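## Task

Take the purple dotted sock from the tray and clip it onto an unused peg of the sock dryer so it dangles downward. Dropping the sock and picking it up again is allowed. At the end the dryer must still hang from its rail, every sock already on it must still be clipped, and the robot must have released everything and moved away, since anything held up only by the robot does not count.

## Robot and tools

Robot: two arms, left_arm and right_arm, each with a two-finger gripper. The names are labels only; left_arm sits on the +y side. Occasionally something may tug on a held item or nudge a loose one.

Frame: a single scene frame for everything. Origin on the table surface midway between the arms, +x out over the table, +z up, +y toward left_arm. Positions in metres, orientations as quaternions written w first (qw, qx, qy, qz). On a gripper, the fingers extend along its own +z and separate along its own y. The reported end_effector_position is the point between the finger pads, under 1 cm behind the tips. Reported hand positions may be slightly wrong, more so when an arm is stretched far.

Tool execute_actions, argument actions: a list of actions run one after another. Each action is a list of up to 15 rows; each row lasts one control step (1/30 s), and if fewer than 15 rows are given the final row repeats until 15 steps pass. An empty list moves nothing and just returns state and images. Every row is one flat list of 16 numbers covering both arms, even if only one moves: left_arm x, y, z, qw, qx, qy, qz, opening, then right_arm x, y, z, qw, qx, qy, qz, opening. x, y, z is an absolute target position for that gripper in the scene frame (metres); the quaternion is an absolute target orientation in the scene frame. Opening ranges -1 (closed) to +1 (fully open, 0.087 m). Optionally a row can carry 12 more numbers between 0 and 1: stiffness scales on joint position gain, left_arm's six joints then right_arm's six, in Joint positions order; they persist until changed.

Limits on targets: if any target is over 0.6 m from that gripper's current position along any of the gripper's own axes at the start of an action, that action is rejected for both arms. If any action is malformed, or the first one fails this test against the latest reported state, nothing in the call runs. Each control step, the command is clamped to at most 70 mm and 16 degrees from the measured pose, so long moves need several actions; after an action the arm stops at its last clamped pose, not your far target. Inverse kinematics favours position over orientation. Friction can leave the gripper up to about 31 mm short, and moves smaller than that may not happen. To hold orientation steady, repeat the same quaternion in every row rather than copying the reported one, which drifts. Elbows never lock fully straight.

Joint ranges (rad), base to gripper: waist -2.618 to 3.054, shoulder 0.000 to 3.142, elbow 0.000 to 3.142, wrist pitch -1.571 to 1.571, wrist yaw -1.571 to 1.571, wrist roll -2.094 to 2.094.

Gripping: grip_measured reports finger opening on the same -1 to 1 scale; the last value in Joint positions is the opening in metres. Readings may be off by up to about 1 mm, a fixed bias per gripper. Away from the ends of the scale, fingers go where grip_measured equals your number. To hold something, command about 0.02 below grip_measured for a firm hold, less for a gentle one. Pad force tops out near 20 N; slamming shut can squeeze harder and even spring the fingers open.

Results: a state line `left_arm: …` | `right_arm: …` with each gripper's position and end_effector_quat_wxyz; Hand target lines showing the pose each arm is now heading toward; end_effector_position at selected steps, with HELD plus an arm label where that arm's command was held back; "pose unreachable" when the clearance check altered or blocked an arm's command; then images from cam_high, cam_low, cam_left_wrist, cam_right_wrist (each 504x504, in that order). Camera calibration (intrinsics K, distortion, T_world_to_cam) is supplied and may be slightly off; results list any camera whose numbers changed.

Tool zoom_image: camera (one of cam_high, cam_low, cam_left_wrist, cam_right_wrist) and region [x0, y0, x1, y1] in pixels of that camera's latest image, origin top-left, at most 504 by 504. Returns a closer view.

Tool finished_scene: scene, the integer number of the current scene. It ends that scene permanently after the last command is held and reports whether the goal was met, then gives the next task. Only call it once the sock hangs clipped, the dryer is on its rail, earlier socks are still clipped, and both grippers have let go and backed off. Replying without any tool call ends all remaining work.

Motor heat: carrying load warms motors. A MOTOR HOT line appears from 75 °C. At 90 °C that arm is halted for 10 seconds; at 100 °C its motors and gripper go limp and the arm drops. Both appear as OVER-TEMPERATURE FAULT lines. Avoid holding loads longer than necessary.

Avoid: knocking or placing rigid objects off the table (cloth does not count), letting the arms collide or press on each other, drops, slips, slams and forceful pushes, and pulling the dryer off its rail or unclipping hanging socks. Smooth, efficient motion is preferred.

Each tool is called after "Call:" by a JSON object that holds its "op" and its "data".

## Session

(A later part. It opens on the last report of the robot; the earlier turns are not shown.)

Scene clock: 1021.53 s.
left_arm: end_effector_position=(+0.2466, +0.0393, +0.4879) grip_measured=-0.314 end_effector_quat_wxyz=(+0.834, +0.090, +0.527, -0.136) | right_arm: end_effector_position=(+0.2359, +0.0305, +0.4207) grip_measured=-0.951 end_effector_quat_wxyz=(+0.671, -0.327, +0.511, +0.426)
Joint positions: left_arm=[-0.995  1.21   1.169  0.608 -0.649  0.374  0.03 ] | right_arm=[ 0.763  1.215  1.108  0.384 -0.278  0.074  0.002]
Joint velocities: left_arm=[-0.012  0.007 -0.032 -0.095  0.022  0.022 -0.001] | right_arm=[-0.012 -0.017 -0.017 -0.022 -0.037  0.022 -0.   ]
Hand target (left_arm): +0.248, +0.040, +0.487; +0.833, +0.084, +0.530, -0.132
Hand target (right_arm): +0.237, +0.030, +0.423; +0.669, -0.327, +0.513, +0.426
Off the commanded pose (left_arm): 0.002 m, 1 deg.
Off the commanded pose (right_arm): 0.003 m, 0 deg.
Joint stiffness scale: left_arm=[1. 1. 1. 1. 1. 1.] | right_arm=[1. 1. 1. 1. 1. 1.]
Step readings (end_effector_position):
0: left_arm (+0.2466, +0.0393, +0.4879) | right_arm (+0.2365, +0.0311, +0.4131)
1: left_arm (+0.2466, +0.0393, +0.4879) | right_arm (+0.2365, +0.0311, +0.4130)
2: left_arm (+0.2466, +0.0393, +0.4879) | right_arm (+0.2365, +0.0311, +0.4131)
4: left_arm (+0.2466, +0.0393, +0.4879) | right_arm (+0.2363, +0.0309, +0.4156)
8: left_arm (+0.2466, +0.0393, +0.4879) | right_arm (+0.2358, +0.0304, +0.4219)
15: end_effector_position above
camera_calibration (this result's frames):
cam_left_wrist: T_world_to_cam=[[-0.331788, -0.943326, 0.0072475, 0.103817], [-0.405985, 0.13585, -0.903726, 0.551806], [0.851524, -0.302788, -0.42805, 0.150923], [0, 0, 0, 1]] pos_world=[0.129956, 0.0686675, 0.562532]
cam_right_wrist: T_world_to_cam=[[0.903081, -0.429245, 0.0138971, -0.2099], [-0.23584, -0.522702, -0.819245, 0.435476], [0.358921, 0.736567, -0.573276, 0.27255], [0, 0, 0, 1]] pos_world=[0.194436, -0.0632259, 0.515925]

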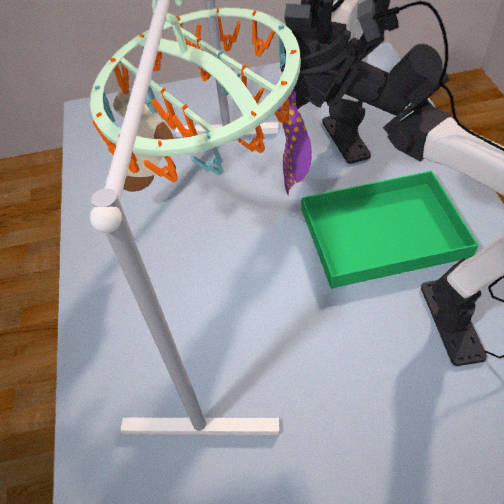

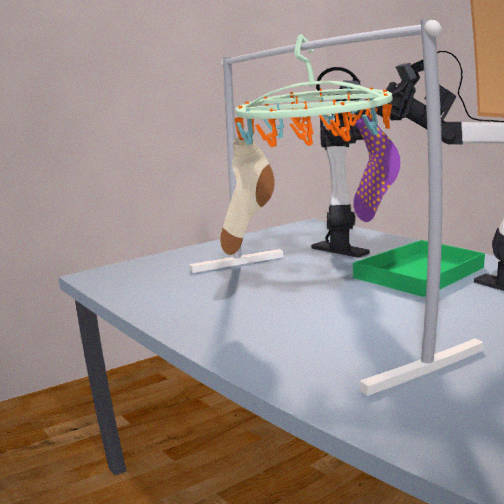

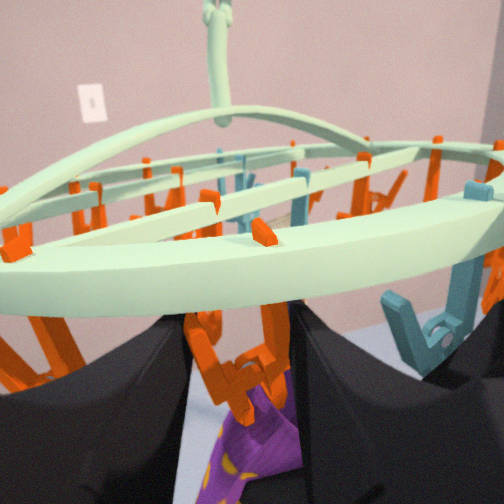

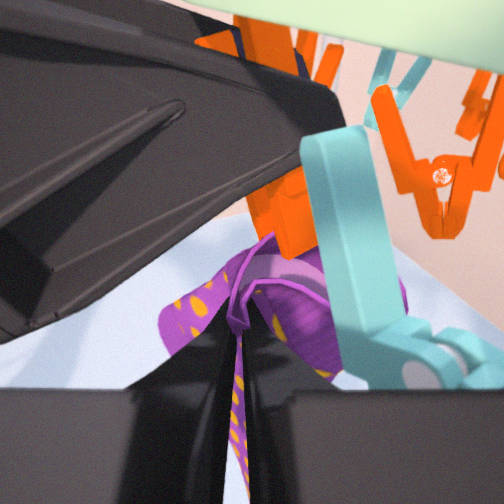

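Call:
{"op": "execute_actions", "data": {"actions": [[[0.248,0.040,0.487,0.833,0.084,0.53,-0.1315,-0.4,0.237,0.030,0.425,0.669,-0.327,0.5135,0.4263,-1],[0.248,0.040,0.487,0.833,0.084,0.53,-0.1315,-0.4,0.237,0.029,0.427,0.669,-0.327,0.5135,0.4263,-1],[0.248,0.040,0.487,0.833,0.084,0.53,-0.1315,-0.4,0.237,0.029,0.428,0.669,-0.327,0.5135,0.4263,-1]]]}}

Call:
{"op": "zoom_image", "data": {"camera": "cam_left_wrist", "region": [170, 330, 370, 504]}}

Call:
{"op": "zoom_image", "data": {"camera": "cam_right_wrist", "region": [190, 150, 390, 350]}}

Scene clock: 1031.77 s.
left_arm: end_effector_position=(+0.2466, +0.0393, +0.4879) grip_measured=-0.314 end_effector_quat_wxyz=(+0.834, +0.090, +0.527, -0.136) | right_arm: end_effector_position=(+0.2354, +0.0300, +0.4252) grip_measured=-0.951 end_effector_quat_wxyz=(+0.671, -0.327, +0.512, +0.426)
Joint positions: left_arm=[-0.995  1.21   1.169  0.608 -0.649  0.374  0.03 ] | right_arm=[ 0.763  1.215  1.127  0.364 -0.278  0.074  0.002]
Joint velocities: left_arm=[-0.022 -0.002  0.002 -0.022 -0.037  0.051 -0.003] | right_arm=[-0.007 -0.017  0.007 -0.007 -0.022 -0.037 -0.   ]
Hand target (left_arm): +0.248, +0.040, +0.487; +0.833, +0.084, +0.530, -0.132
Hand target (right_arm): +0.237, +0.029, +0.428; +0.669, -0.327, +0.514, +0.426
Off the commanded pose (left_arm): 0.002 m, 1 deg.
Off the commanded pose (right_arm): 0.003 m, 0 deg.
Joint stiffness scale: left_arm=[1. 1. 1. 1. 1. 1.] | right_arm=[1. 1. 1. 1. 1. 1.]
Step readings (end_effector_position):
0: left_arm (+0.2466, +0.0393, +0.4879) | right_arm (+0.2359, +0.0305, +0.4203)
1: left_arm (+0.2466, +0.0393, +0.4879) | right_arm (+0.2359, +0.0305, +0.4201)
2: left_arm (+0.2466, +0.0393, +0.4879) | right_arm (+0.2359, +0.0305, +0.4203)
4: left_arm (+0.2466, +0.0393, +0.4879) | right_arm (+0.2357, +0.0303, +0.4219)
8: left_arm (+0.2466, +0.0393, +0.4879) | right_arm (+0.2353, +0.0299, +0.4263)
15: end_effector_position above
camera_calibration (this result's frames):
cam_left_wrist: T_world_to_cam=[[-0.331788, -0.943326, 0.0072475, 0.103817], [-0.405985, 0.13585, -0.903726, 0.551806], [0.851524, -0.302788, -0.42805, 0.150923], [0, 0, 0, 1]] pos_world=[0.129956, 0.0686675, 0.562532]
cam_right_wrist: T_world_to_cam=[[0.903091, -0.429234, 0.0135803, -0.209649], [-0.236461, -0.523404, -0.818617, 0.43869], [0.358486, 0.736075, -0.574179, 0.276138], [0, 0, 0, 1]] pos_world=[0.194074, -0.0636349, 0.520519]

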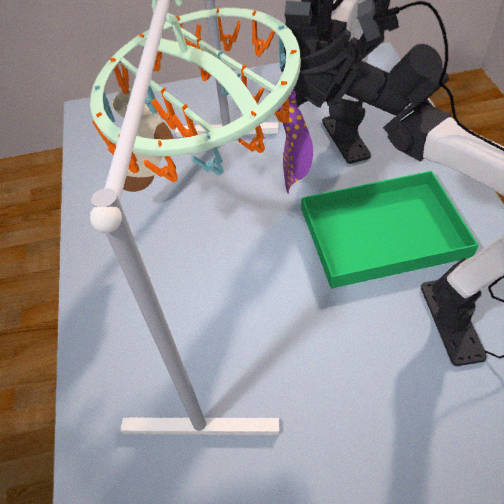

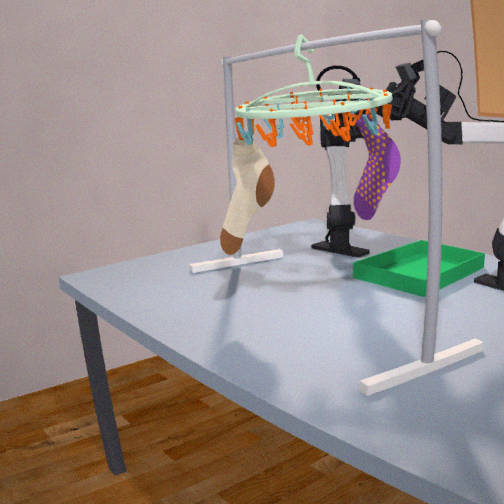

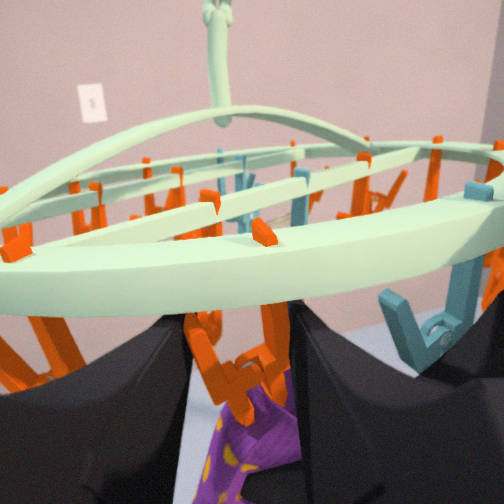

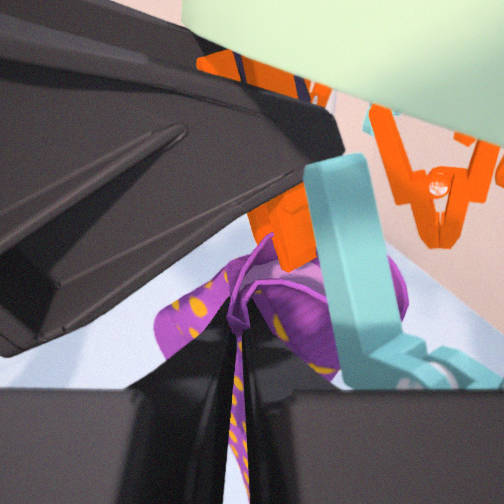

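Region (170, 330, 370, 504) of cam_left_wrist's 504x504 image, scaled by 2.520, with more detail than that image has; it fills the top 438 rows of this view, and the rest is white.

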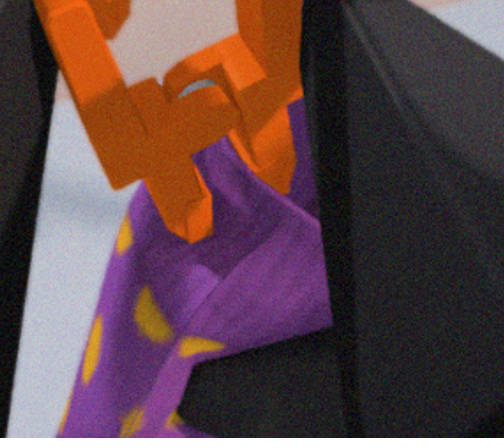

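Region (190, 150, 390, 350) of cam_right_wrist's 504x504 image, scaled by 2.520, with more detail than that image has.

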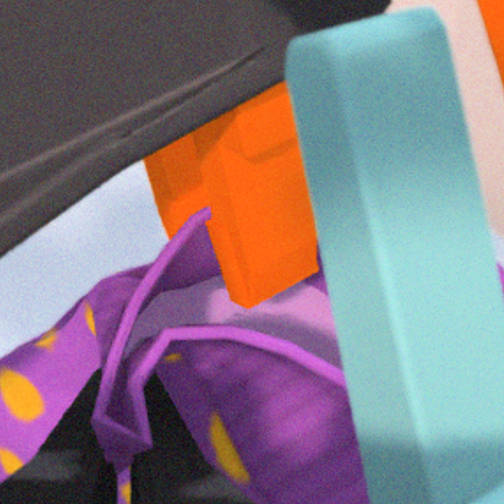

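Call:
{"op": "execute_actions", "data": {"actions": [[[0.248,0.040,0.487,0.833,0.084,0.53,-0.1315,-0.33,0.237,0.029,0.427,0.669,-0.327,0.5135,0.4263,-1],[0.248,0.040,0.487,0.833,0.084,0.53,-0.1315,-0.31,0.237,0.029,0.427,0.669,-0.327,0.5135,0.4263,-1],[0.248,0.040,0.487,0.833,0.084,0.53,-0.1315,-0.29,0.237,0.029,0.427,0.669,-0.327,0.5135,0.4263,-1],[0.248,0.040,0.487,0.833,0.084,0.53,-0.1315,-0.27,0.237,0.029,0.427,0.669,-0.327,0.5135,0.4263,-1],[0.248,0.040,0.487,0.833,0.084,0.53,-0.1315,-0.25,0.237,0.029,0.427,0.669,-0.327,0.5135,0.4263,-1],[0.248,0.040,0.487,0.833,0.084,0.53,-0.1315,-0.23,0.237,0.029,0.427,0.669,-0.327,0.5135,0.4263,-1],[0.248,0.040,0.487,0.833,0.084,0.53,-0.1315,-0.21,0.237,0.029,0.427,0.669,-0.327,0.5135,0.4263,-1],[0.248,0.040,0.487,0.833,0.084,0.53,-0.1315,-0.19,0.237,0.029,0.427,0.669,-0.327,0.5135,0.4263,-1],[0.248,0.040,0.487,0.833,0.084,0.53,-0.1315,-0.17,0.237,0.029,0.427,0.669,-0.327,0.5135,0.4263,-1],[0.248,0.040,0.487,0.833,0.084,0.53,-0.1315,-0.15,0.237,0.029,0.427,0.669,-0.327,0.5135,0.4263,-1],[0.248,0.040,0.487,0.833,0.084,0.53,-0.1315,-0.13,0.237,0.029,0.427,0.669,-0.327,0.5135,0.4263,-1],[0.248,0.040,0.487,0.833,0.084,0.53,-0.1315,-0.11,0.237,0.029,0.427,0.669,-0.327,0.5135,0.4263,-1]]]}}

Call:
{"op": "zoom_image", "data": {"camera": "cam_left_wrist", "region": [150, 300, 370, 504]}}

Scene clock: 1061.10 s.
left_arm: end_effector_position=(+0.2471, +0.0405, +0.4875) grip_measured=-0.110 end_effector_quat_wxyz=(+0.834, +0.086, +0.529, -0.135) | right_arm: end_effector_position=(+0.2354, +0.0300, +0.4249) grip_measured=-0.951 end_effector_quat_wxyz=(+0.670, -0.327, +0.512, +0.426)
Joint positions: left_arm=[-0.995  1.21   1.169  0.609 -0.657  0.374  0.039] | right_arm=[ 0.763  1.215  1.127  0.362 -0.278  0.074  0.002]
Joint velocities: left_arm=[ 0.007  0.002 -0.012 -0.095  0.051 -0.007 -0.   ] | right_arm=[ 0.007 -0.007 -0.012 -0.007  0.007  0.066 -0.   ]
Hand target (left_arm): +0.248, +0.040, +0.487; +0.833, +0.084, +0.530, -0.132
Hand target (right_arm): +0.237, +0.029, +0.427; +0.669, -0.327, +0.513, +0.426
Off the commanded pose (left_arm): 0.001 m, 0 deg.
Off the commanded pose (right_arm): 0.003 m, 0 deg.
Joint stiffness scale: left_arm=[1. 1. 1. 1. 1. 1.] | right_arm=[1. 1. 1. 1. 1. 1.]
Step readings (end_effector_position):
0: left_arm (+0.2466, +0.0393, +0.4879) | right_arm (+0.2354, +0.0300, +0.4249)
1: left_arm (+0.2466, +0.0393, +0.4879) | right_arm (+0.2354, +0.0300, +0.4249)
2: left_arm (+0.2466, +0.0393, +0.4879) | right_arm (+0.2354, +0.0300, +0.4249)
4: left_arm (+0.2466, +0.0393, +0.4878) | right_arm (+0.2354, +0.0300, +0.4249)
8: left_arm (+0.2469, +0.0400, +0.4876) | right_arm (+0.2354, +0.0300, +0.4249)
15: end_effector_position above
camera_calibration (this result's frames):
cam_left_wrist: T_world_to_cam=[[-0.32538, -0.94552, 0.0109719, 0.10186], [-0.409953, 0.130601, -0.902708, 0.552203], [0.852095, -0.298221, -0.430114, 0.151408], [0, 0, 0, 1]] pos_world=[0.130507, 0.0693455, 0.562483]
cam_right_wrist: T_world_to_cam=[[0.903102, -0.429222, 0.0132634, -0.209522], [-0.237081, -0.524106, -0.817989, 0.438377], [0.35805, 0.735582, -0.575081, 0.276455], [0, 0, 0, 1]] pos_world=[0.194166, -0.063531, 0.520351]

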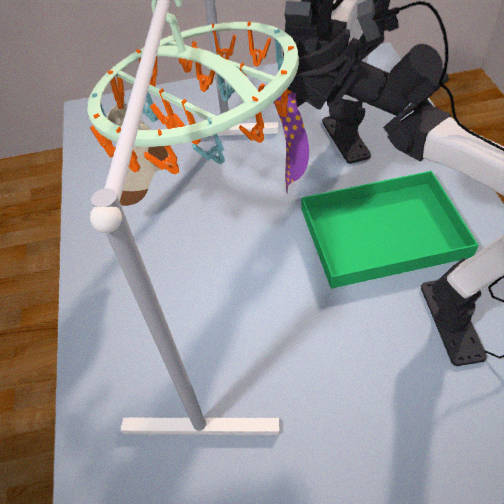

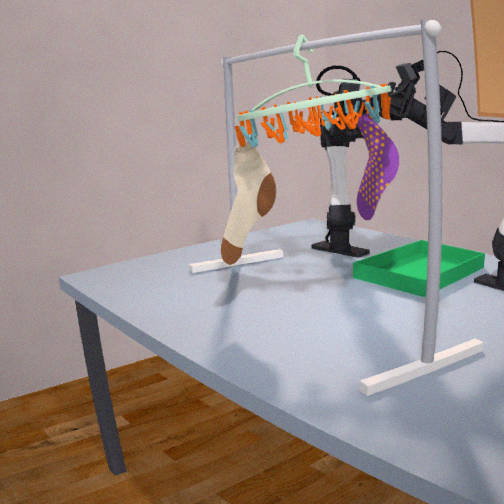

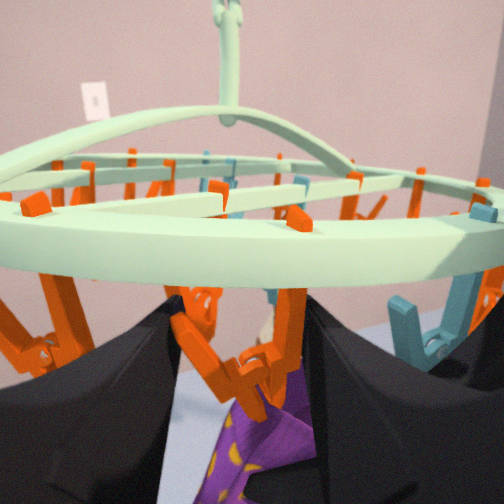

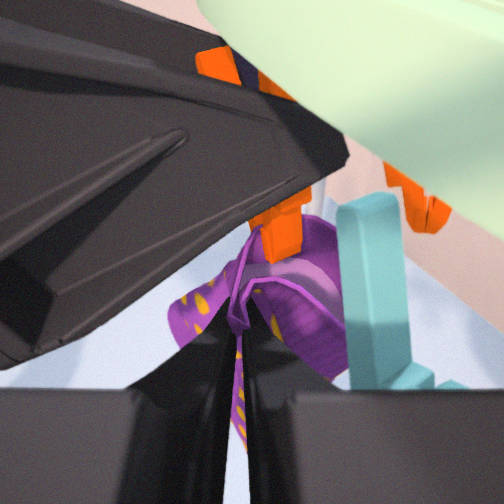

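Region (150, 300, 370, 504) of cam_left_wrist's 504x504 image, scaled by 2.291, with more detail than that image has; it fills the top 467 rows of this view, and the rest is white.

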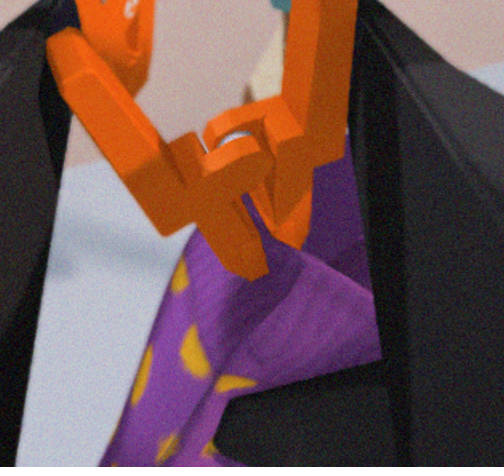

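Call:
{"op": "execute_actions", "data": {"actions": [[[0.248,0.040,0.487,0.833,0.084,0.53,-0.1315,-0.09,0.237,0.029,0.427,0.669,-0.327,0.5135,0.4263,-0.93],[0.248,0.040,0.487,0.833,0.084,0.53,-0.1315,-0.07,0.237,0.029,0.427,0.669,-0.327,0.5135,0.4263,-0.90],[0.248,0.040,0.487,0.833,0.084,0.53,-0.1315,-0.05,0.237,0.029,0.427,0.669,-0.327,0.5135,0.4263,-0.87],[0.248,0.040,0.487,0.833,0.084,0.53,-0.1315,-0.03,0.237,0.029,0.427,0.669,-0.327,0.5135,0.4263,-0.84],[0.248,0.040,0.487,0.833,0.084,0.53,-0.1315,-0.01,0.237,0.029,0.427,0.669,-0.327,0.5135,0.4263,-0.81],[0.248,0.040,0.487,0.833,0.084,0.53,-0.1315,0.0,0.237,0.029,0.427,0.669,-0.327,0.5135,0.4263,-0.78],[0.248,0.040,0.487,0.833,0.084,0.53,-0.1315,0.0,0.237,0.029,0.427,0.669,-0.327,0.5135,0.4263,-0.75],[0.248,0.040,0.487,0.833,0.084,0.53,-0.1315,0.0,0.237,0.029,0.427,0.669,-0.327,0.5135,0.4263,-0.70],[0.248,0.040,0.487,0.833,0.084,0.53,-0.1315,0.0,0.237,0.029,0.427,0.669,-0.327,0.5135,0.4263,-0.65]]]}}

Scene clock: 1074.37 s.
left_arm: end_effector_position=(+0.2472, +0.0409, +0.4874) grip_measured=+0.000 end_effector_quat_wxyz=(+0.834, +0.086, +0.529, -0.134) | right_arm: end_effector_position=(+0.2354, +0.0300, +0.4249) grip_measured=-0.650 end_effector_quat_wxyz=(+0.670, -0.327, +0.512, +0.426)
Joint positions: left_arm=[-0.995  1.21   1.169  0.609 -0.659  0.374  0.044] | right_arm=[ 0.763  1.215  1.127  0.362 -0.278  0.074  0.015]
Joint velocities: left_arm=[ 0.007 -0.012 -0.032 -0.007  0.007 -0.037  0.001] | right_arm=[ 0.007  0.007 -0.017 -0.037 -0.051  0.051 -0.001]
Hand target (left_arm): +0.248, +0.040, +0.487; +0.833, +0.084, +0.530, -0.132
Hand target (right_arm): +0.237, +0.029, +0.427; +0.669, -0.327, +0.513, +0.426
Off the commanded pose (left_arm): 0.001 m, 0 deg.
Off the commanded pose (right_arm): 0.003 m, 0 deg.
Joint stiffness scale: left_arm=[1. 1. 1. 1. 1. 1.] | right_arm=[1. 1. 1. 1. 1. 1.]
Step readings (end_effector_position):
0: left_arm (+0.2472, +0.0407, +0.4874) | right_arm (+0.2354, +0.0300, +0.4249)
1: left_arm (+0.2472, +0.0407, +0.4874) | right_arm (+0.2354, +0.0300, +0.4249)
2: left_arm (+0.2472, +0.0407, +0.4874) | right_arm (+0.2354, +0.0300, +0.4249)
4: left_arm (+0.2472, +0.0407, +0.4874) | right_arm (+0.2354, +0.0300, +0.4249)
8: left_arm (+0.2472, +0.0407, +0.4874) | right_arm (+0.2354, +0.0300, +0.4249)
15: end_effector_position above
camera_calibration (this result's frames):
cam_left_wrist: T_world_to_cam=[[-0.323544, -0.946139, 0.0118878, 0.101361], [-0.411176, 0.129269, -0.902344, 0.552264], [0.852205, -0.296835, -0.430853, 0.151599], [0, 0, 0, 1]] pos_world=[0.130679, 0.0695109, 0.562444]
cam_right_wrist: T_world_to_cam=[[0.903102, -0.429222, 0.0132634, -0.209522], [-0.237081, -0.524106, -0.817989, 0.438377], [0.35805, 0.735582, -0.575081, 0.276455], [0, 0, 0, 1]] pos_world=[0.194166, -0.063531, 0.520351]

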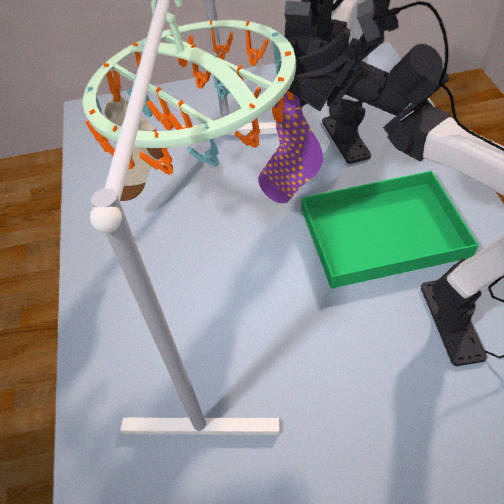

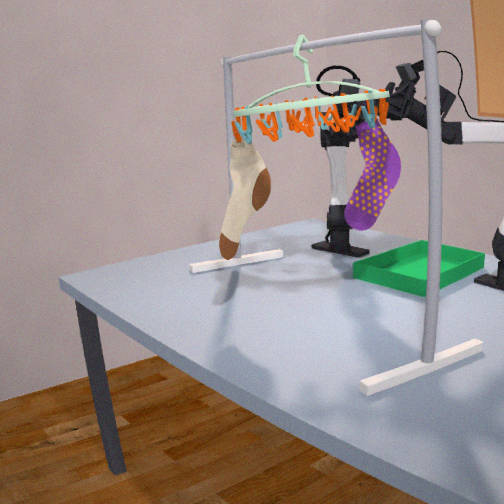

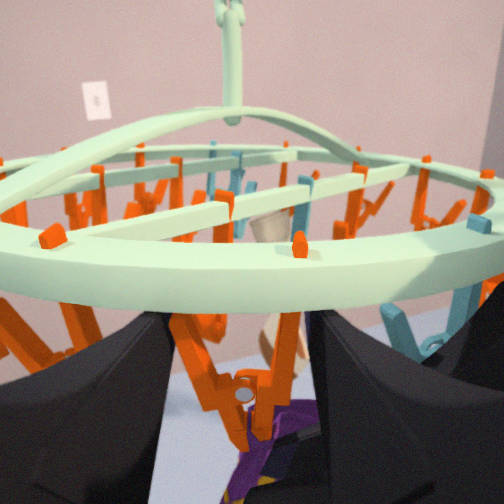

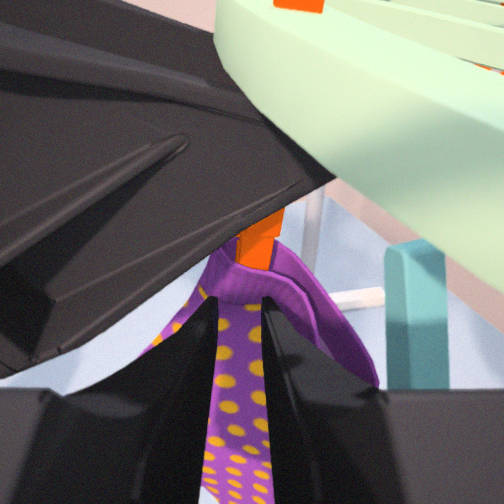

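Call:
{"op": "execute_actions", "data": {"actions": [[[0.248,0.040,0.487,0.833,0.084,0.53,-0.1315,0.05,0.236,0.026,0.422,0.669,-0.327,0.5135,0.4263,-0.55],[0.248,0.040,0.487,0.833,0.084,0.53,-0.1315,0.1,0.234,0.021,0.417,0.669,-0.327,0.5135,0.4263,-0.5],[0.248,0.040,0.487,0.833,0.084,0.53,-0.1315,0.15,0.231,0.015,0.412,0.669,-0.327,0.5135,0.4263,-0.45],[0.248,0.040,0.487,0.833,0.084,0.53,-0.1315,0.2,0.228,0.008,0.407,0.669,-0.327,0.5135,0.4263,-0.4],[0.248,0.040,0.487,0.833,0.084,0.53,-0.1315,0.25,0.224,0.0,0.402,0.669,-0.327,0.5135,0.4263,-0.4],[0.248,0.040,0.487,0.833,0.084,0.53,-0.1315,0.3,0.220,-0.008,0.397,0.669,-0.327,0.5135,0.4263,-0.4],[0.248,0.040,0.487,0.833,0.084,0.53,-0.1315,0.35,0.216,-0.017,0.392,0.669,-0.327,0.5135,0.4263,-0.4],[0.248,0.040,0.487,0.833,0.084,0.53,-0.1315,0.4,0.212,-0.026,0.387,0.669,-0.327,0.5135,0.4263,-0.4],[0.248,0.040,0.487,0.833,0.084,0.53,-0.1315,0.4,0.208,-0.035,0.382,0.669,-0.327,0.5135,0.4263,-0.4],[0.248,0.040,0.487,0.833,0.084,0.53,-0.1315,0.4,0.204,-0.044,0.378,0.669,-0.327,0.5135,0.4263,-0.4],[0.248,0.040,0.487,0.833,0.084,0.53,-0.1315,0.4,0.200,-0.053,0.374,0.669,-0.327,0.5135,0.4263,-0.4],[0.248,0.040,0.487,0.833,0.084,0.53,-0.1315,0.4,0.196,-0.062,0.370,0.669,-0.327,0.5135,0.4263,-0.4]],[[0.240,0.043,0.481,0.833,0.084,0.53,-0.1315,0.4,0.190,-0.072,0.368,0.669,-0.327,0.5135,0.4263,-0.4],[0.233,0.045,0.476,0.833,0.084,0.53,-0.1315,0.4,0.185,-0.082,0.366,0.669,-0.327,0.5135,0.4263,-0.4],[0.226,0.047,0.471,0.833,0.084,0.53,-0.1315,0.4,0.180,-0.092,0.364,0.669,-0.327,0.5135,0.4263,-0.4],[0.219,0.050,0.466,0.833,0.084,0.53,-0.1315,0.4,0.175,-0.102,0.362,0.669,-0.327,0.5135,0.4263,-0.4],[0.212,0.053,0.461,0.833,0.084,0.53,-0.1315,0.4,0.170,-0.112,0.360,0.669,-0.327,0.5135,0.4263,-0.4],[0.205,0.056,0.456,0.833,0.084,0.53,-0.1315,0.4,0.165,-0.122,0.360,0.669,-0.327,0.5135,0.4263,-0.4],[0.198,0.059,0.451,0.833,0.084,0.53,-0.1315,0.4,0.160,-0.132,0.360,0.669,-0.327,0.5135,0.4263,-0.4],[0.191,0.063,0.446,0.833,0.084,0.53,-0.1315,0.4,0.155,-0.142,0.360,0.669,-0.327,0.5135,0.4263,-0.4],[0.184,0.068,0.442,0.833,0.084,0.53,-0.1315,0.4,0.150,-0.152,0.360,0.669,-0.327,0.5135,0.4263,-0.4],[0.178,0.074,0.438,0.833,0.084,0.53,-0.1315,0.4,0.146,-0.160,0.360,0.669,-0.327,0.5135,0.4263,-0.4]]]}}

Scene clock: 1090.27 s.
left_arm: end_effector_position=(+0.1801, +0.0645, +0.4409) grip_measured=+0.400 end_effector_quat_wxyz=(+0.828, +0.098, +0.532, -0.151) | right_arm: end_effector_position=(+0.1577, -0.1635, +0.3852) grip_measured=-0.400 end_effector_quat_wxyz=(+0.731, -0.290, +0.499, +0.363)
Joint positions: left_arm=[-1.226  0.982  0.852  0.785 -0.82   0.513  0.061] | right_arm=[ 0.042  0.382  0.631  0.25  -0.798  0.306  0.026]
Joint velocities: left_arm=[-0.125 -0.061 -0.056  0.374 -0.286  0.227 -0.001] | right_arm=[-1.004 -0.022  0.007 -0.066 -1.092  0.579 -0.001]
Hand target (left_arm): +0.179, +0.074, +0.437; +0.830, +0.086, +0.534, -0.134
Hand target (right_arm): +0.146, -0.157, +0.361; +0.679, -0.308, +0.526, +0.409
Off the commanded pose (left_arm): 0.010 m, 3 deg.
Off the commanded pose (right_arm): 0.028 m, 11 deg.
Joint stiffness scale: left_arm=[1. 1. 1. 1. 1. 1.] | right_arm=[1. 1. 1. 1. 1. 1.]
Step readings (end_effector_position; steps 1 to 15: 1st action; 16 to 30: 2nd action):
0: left_arm (+0.2472, +0.0409, +0.4874) | right_arm (+0.2354, +0.0300, +0.4249)
1: left_arm (+0.2472, +0.0409, +0.4874) | right_arm (+0.2354, +0.0300, +0.4249)
2: left_arm (+0.2472, +0.0409, +0.4874) | right_arm (+0.2353, +0.0296, +0.4246)
4: left_arm (+0.2472, +0.0409, +0.4874) | right_arm (+0.2344, +0.0246, +0.4178)
8: left_arm (+0.2472, +0.0409, +0.4874) | right_arm (+0.2266, -0.0002, +0.3916)
15: left_arm (+0.2472, +0.0409, +0.4874) | right_arm (+0.2050, -0.0554, +0.3768)
16: left_arm (+0.2469, +0.0409, +0.4870) | right_arm (+0.2024, -0.0594, +0.3790)
17: left_arm (+0.2450, +0.0406, +0.4856) | right_arm (+0.2002, -0.0648, +0.3798)
19: left_arm (+0.2358, +0.0396, +0.4771) | right_arm (+0.1952, -0.0795, +0.3781)
23: left_arm (+0.2097, +0.0430, +0.4543) | right_arm (+0.1806, -0.1167, +0.3777)
30: end_effector_position above
camera_calibration (this result's frames):
cam_left_wrist: T_world_to_cam=[[-0.362578, -0.931879, 0.0117598, 0.108685], [-0.414367, 0.149895, -0.897681, 0.47691], [0.834768, -0.330352, -0.440489, 0.205384], [0, 0, 0, 1]] pos_world=[0.0655747, 0.0976443, 0.517304]
cam_right_wrist: T_world_to_cam=[[0.815997, -0.573594, 0.0716897, -0.254241], [-0.242822, -0.452672, -0.857978, 0.314092], [0.524583, 0.682699, -0.50866, 0.363339], [0, 0, 0, 1]] pos_world=[0.0931269, -0.251702, 0.472526]

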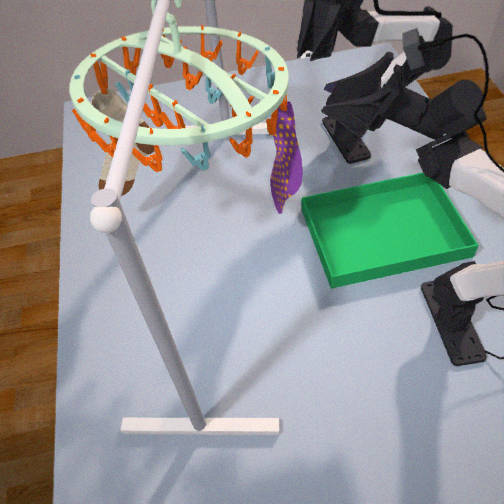

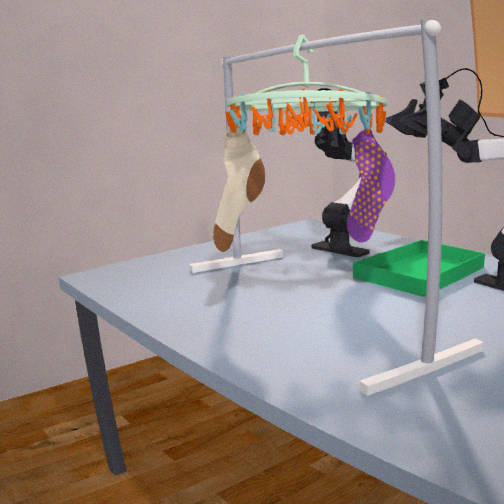

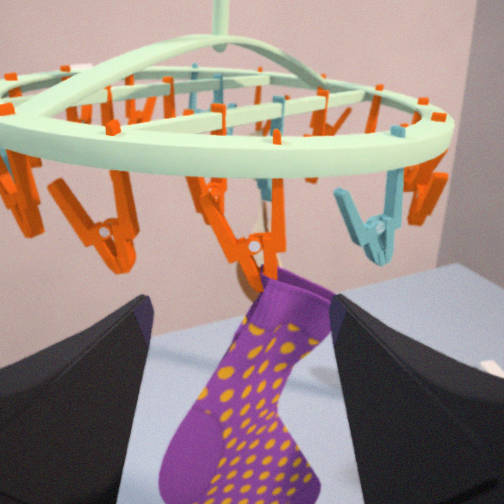

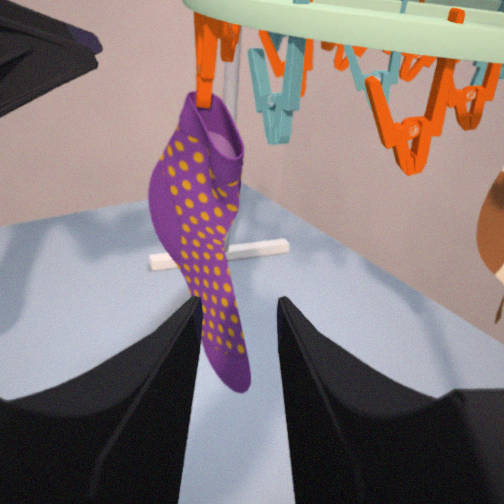

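Call:
{"op": "execute_actions", "data": {"actions": [[[0.170,0.075,0.436,0.828,0.098,0.532,-0.151,0.4,0.157,-0.165,0.385,0.731,-0.29,0.499,0.363,-0.4],[0.160,0.085,0.430,0.828,0.098,0.532,-0.151,0.4,0.157,-0.165,0.385,0.731,-0.29,0.499,0.363,-0.4],[0.150,0.095,0.425,0.828,0.098,0.532,-0.151,0.4,0.157,-0.165,0.385,0.731,-0.29,0.499,0.363,-0.4]],[[0.150,0.095,0.425,0.828,0.098,0.532,-0.151,0.4,0.157,-0.165,0.385,0.731,-0.29,0.499,0.363,-0.4]]]}}

Scene clock: 1098.33 s.
left_arm: end_effector_position=(+0.1510, +0.0956, +0.4334) grip_measured=+0.400 end_effector_quat_wxyz=(+0.830, +0.092, +0.528, -0.156) | right_arm: end_effector_position=(+0.1597, -0.1654, +0.3800) grip_measured=-0.400 end_effector_quat_wxyz=(+0.726, -0.287, +0.507, +0.365)
Joint positions: left_arm=[-1.357  0.839  0.737  0.875 -0.915  0.644  0.061] | right_arm=[ 0.009  0.381  0.619  0.258 -0.828  0.329  0.026]
Joint velocities: left_arm=[ 0.002 -0.007 -0.007 -0.066  0.007  0.081  0.   ] | right_arm=[ 0.007  0.002  0.002 -0.037  0.007 -0.051 -0.   ]
Hand target (left_arm): +0.150, +0.095, +0.425; +0.827, +0.098, +0.532, -0.151
Hand target (right_arm): +0.157, -0.165, +0.385; +0.731, -0.290, +0.499, +0.363
Off the commanded pose (left_arm): 0.008 m, 1 deg.
Off the commanded pose (right_arm): 0.006 m, 1 deg.
Joint stiffness scale: left_arm=[1. 1. 1. 1. 1. 1.] | right_arm=[1. 1. 1. 1. 1. 1.]
Step readings (end_effector_position; steps 1 to 15: 1st action; 16 to 30: 2nd action):
0: left_arm (+0.1809, +0.0734, +0.4441) | right_arm (+0.1445, -0.1564, +0.3702)
1: left_arm (+0.1800, +0.0734, +0.4436) | right_arm (+0.1463, -0.1575, +0.3712)
2: left_arm (+0.1767, +0.0736, +0.4416) | right_arm (+0.1490, -0.1592, +0.3729)
4: left_arm (+0.1649, +0.0781, +0.4335) | right_arm (+0.1527, -0.1614, +0.3754)
8: left_arm (+0.1522, +0.0902, +0.4337) | right_arm (+0.1562, -0.1632, +0.3780)
15: left_arm (+0.1513, +0.0935, +0.4325) | right_arm (+0.1587, -0.1647, +0.3795)
16: left_arm (+0.1514, +0.0938, +0.4323) | right_arm (+0.1589, -0.1648, +0.3796)
17: left_arm (+0.1512, +0.0939, +0.4323) | right_arm (+0.1590, -0.1649, +0.3797)
19: left_arm (+0.1509, +0.0943, +0.4327) | right_arm (+0.1593, -0.1651, +0.3798)
23: left_arm (+0.1509, +0.0951, +0.4332) | right_arm (+0.1596, -0.1653, +0.3799)
30: end_effector_position above
camera_calibration (this result's frames):
cam_left_wrist: T_world_to_cam=[[-0.366018, -0.930263, 0.0253243, 0.12171], [-0.408727, 0.13625, -0.902429, 0.455919], [0.836046, -0.340656, -0.430094, 0.232883], [0, 0, 0, 1]] pos_world=[0.036194, 0.130437, 0.508514]
cam_right_wrist: T_world_to_cam=[[0.817458, -0.573137, 0.0572383, -0.251185], [-0.259421, -0.455079, -0.851824, 0.309129], [0.51426, 0.681481, -0.520692, 0.366924], [0, 0, 0, 1]] pos_world=[0.0968332, -0.253337, 0.468755]

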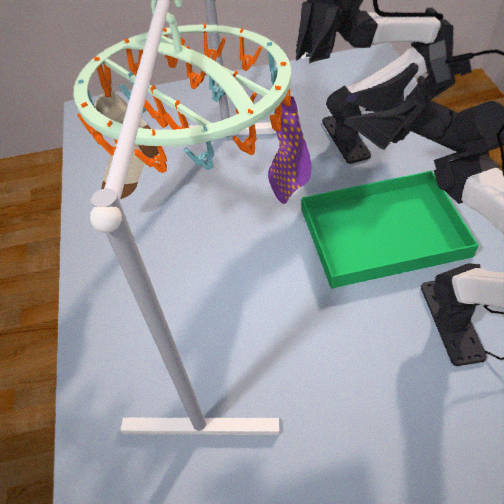

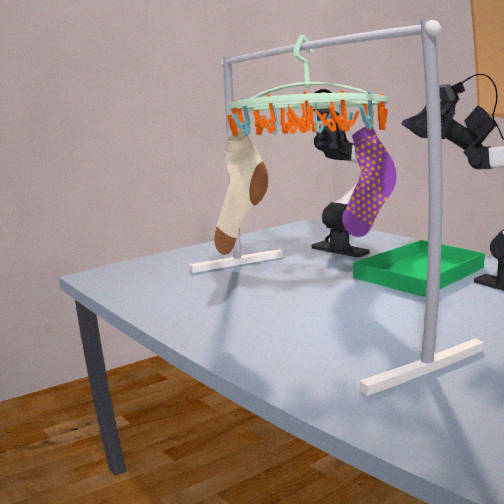

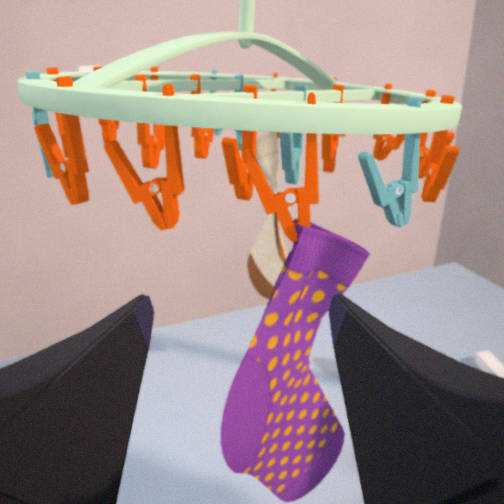

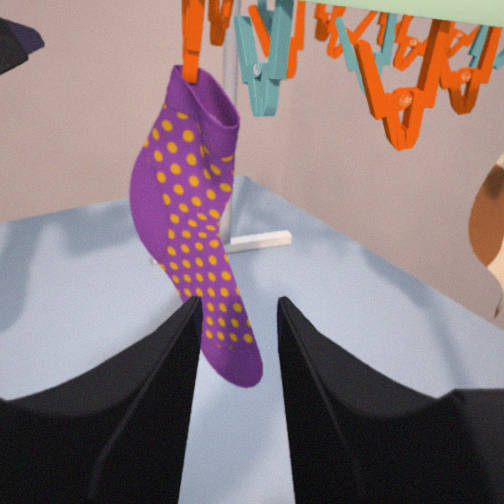

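Both socks are hanging from the dryer and both arms are clear.

Call:
{"op": "finished_scene", "data": {"scene": 2}}

The scene is finished: the task was done.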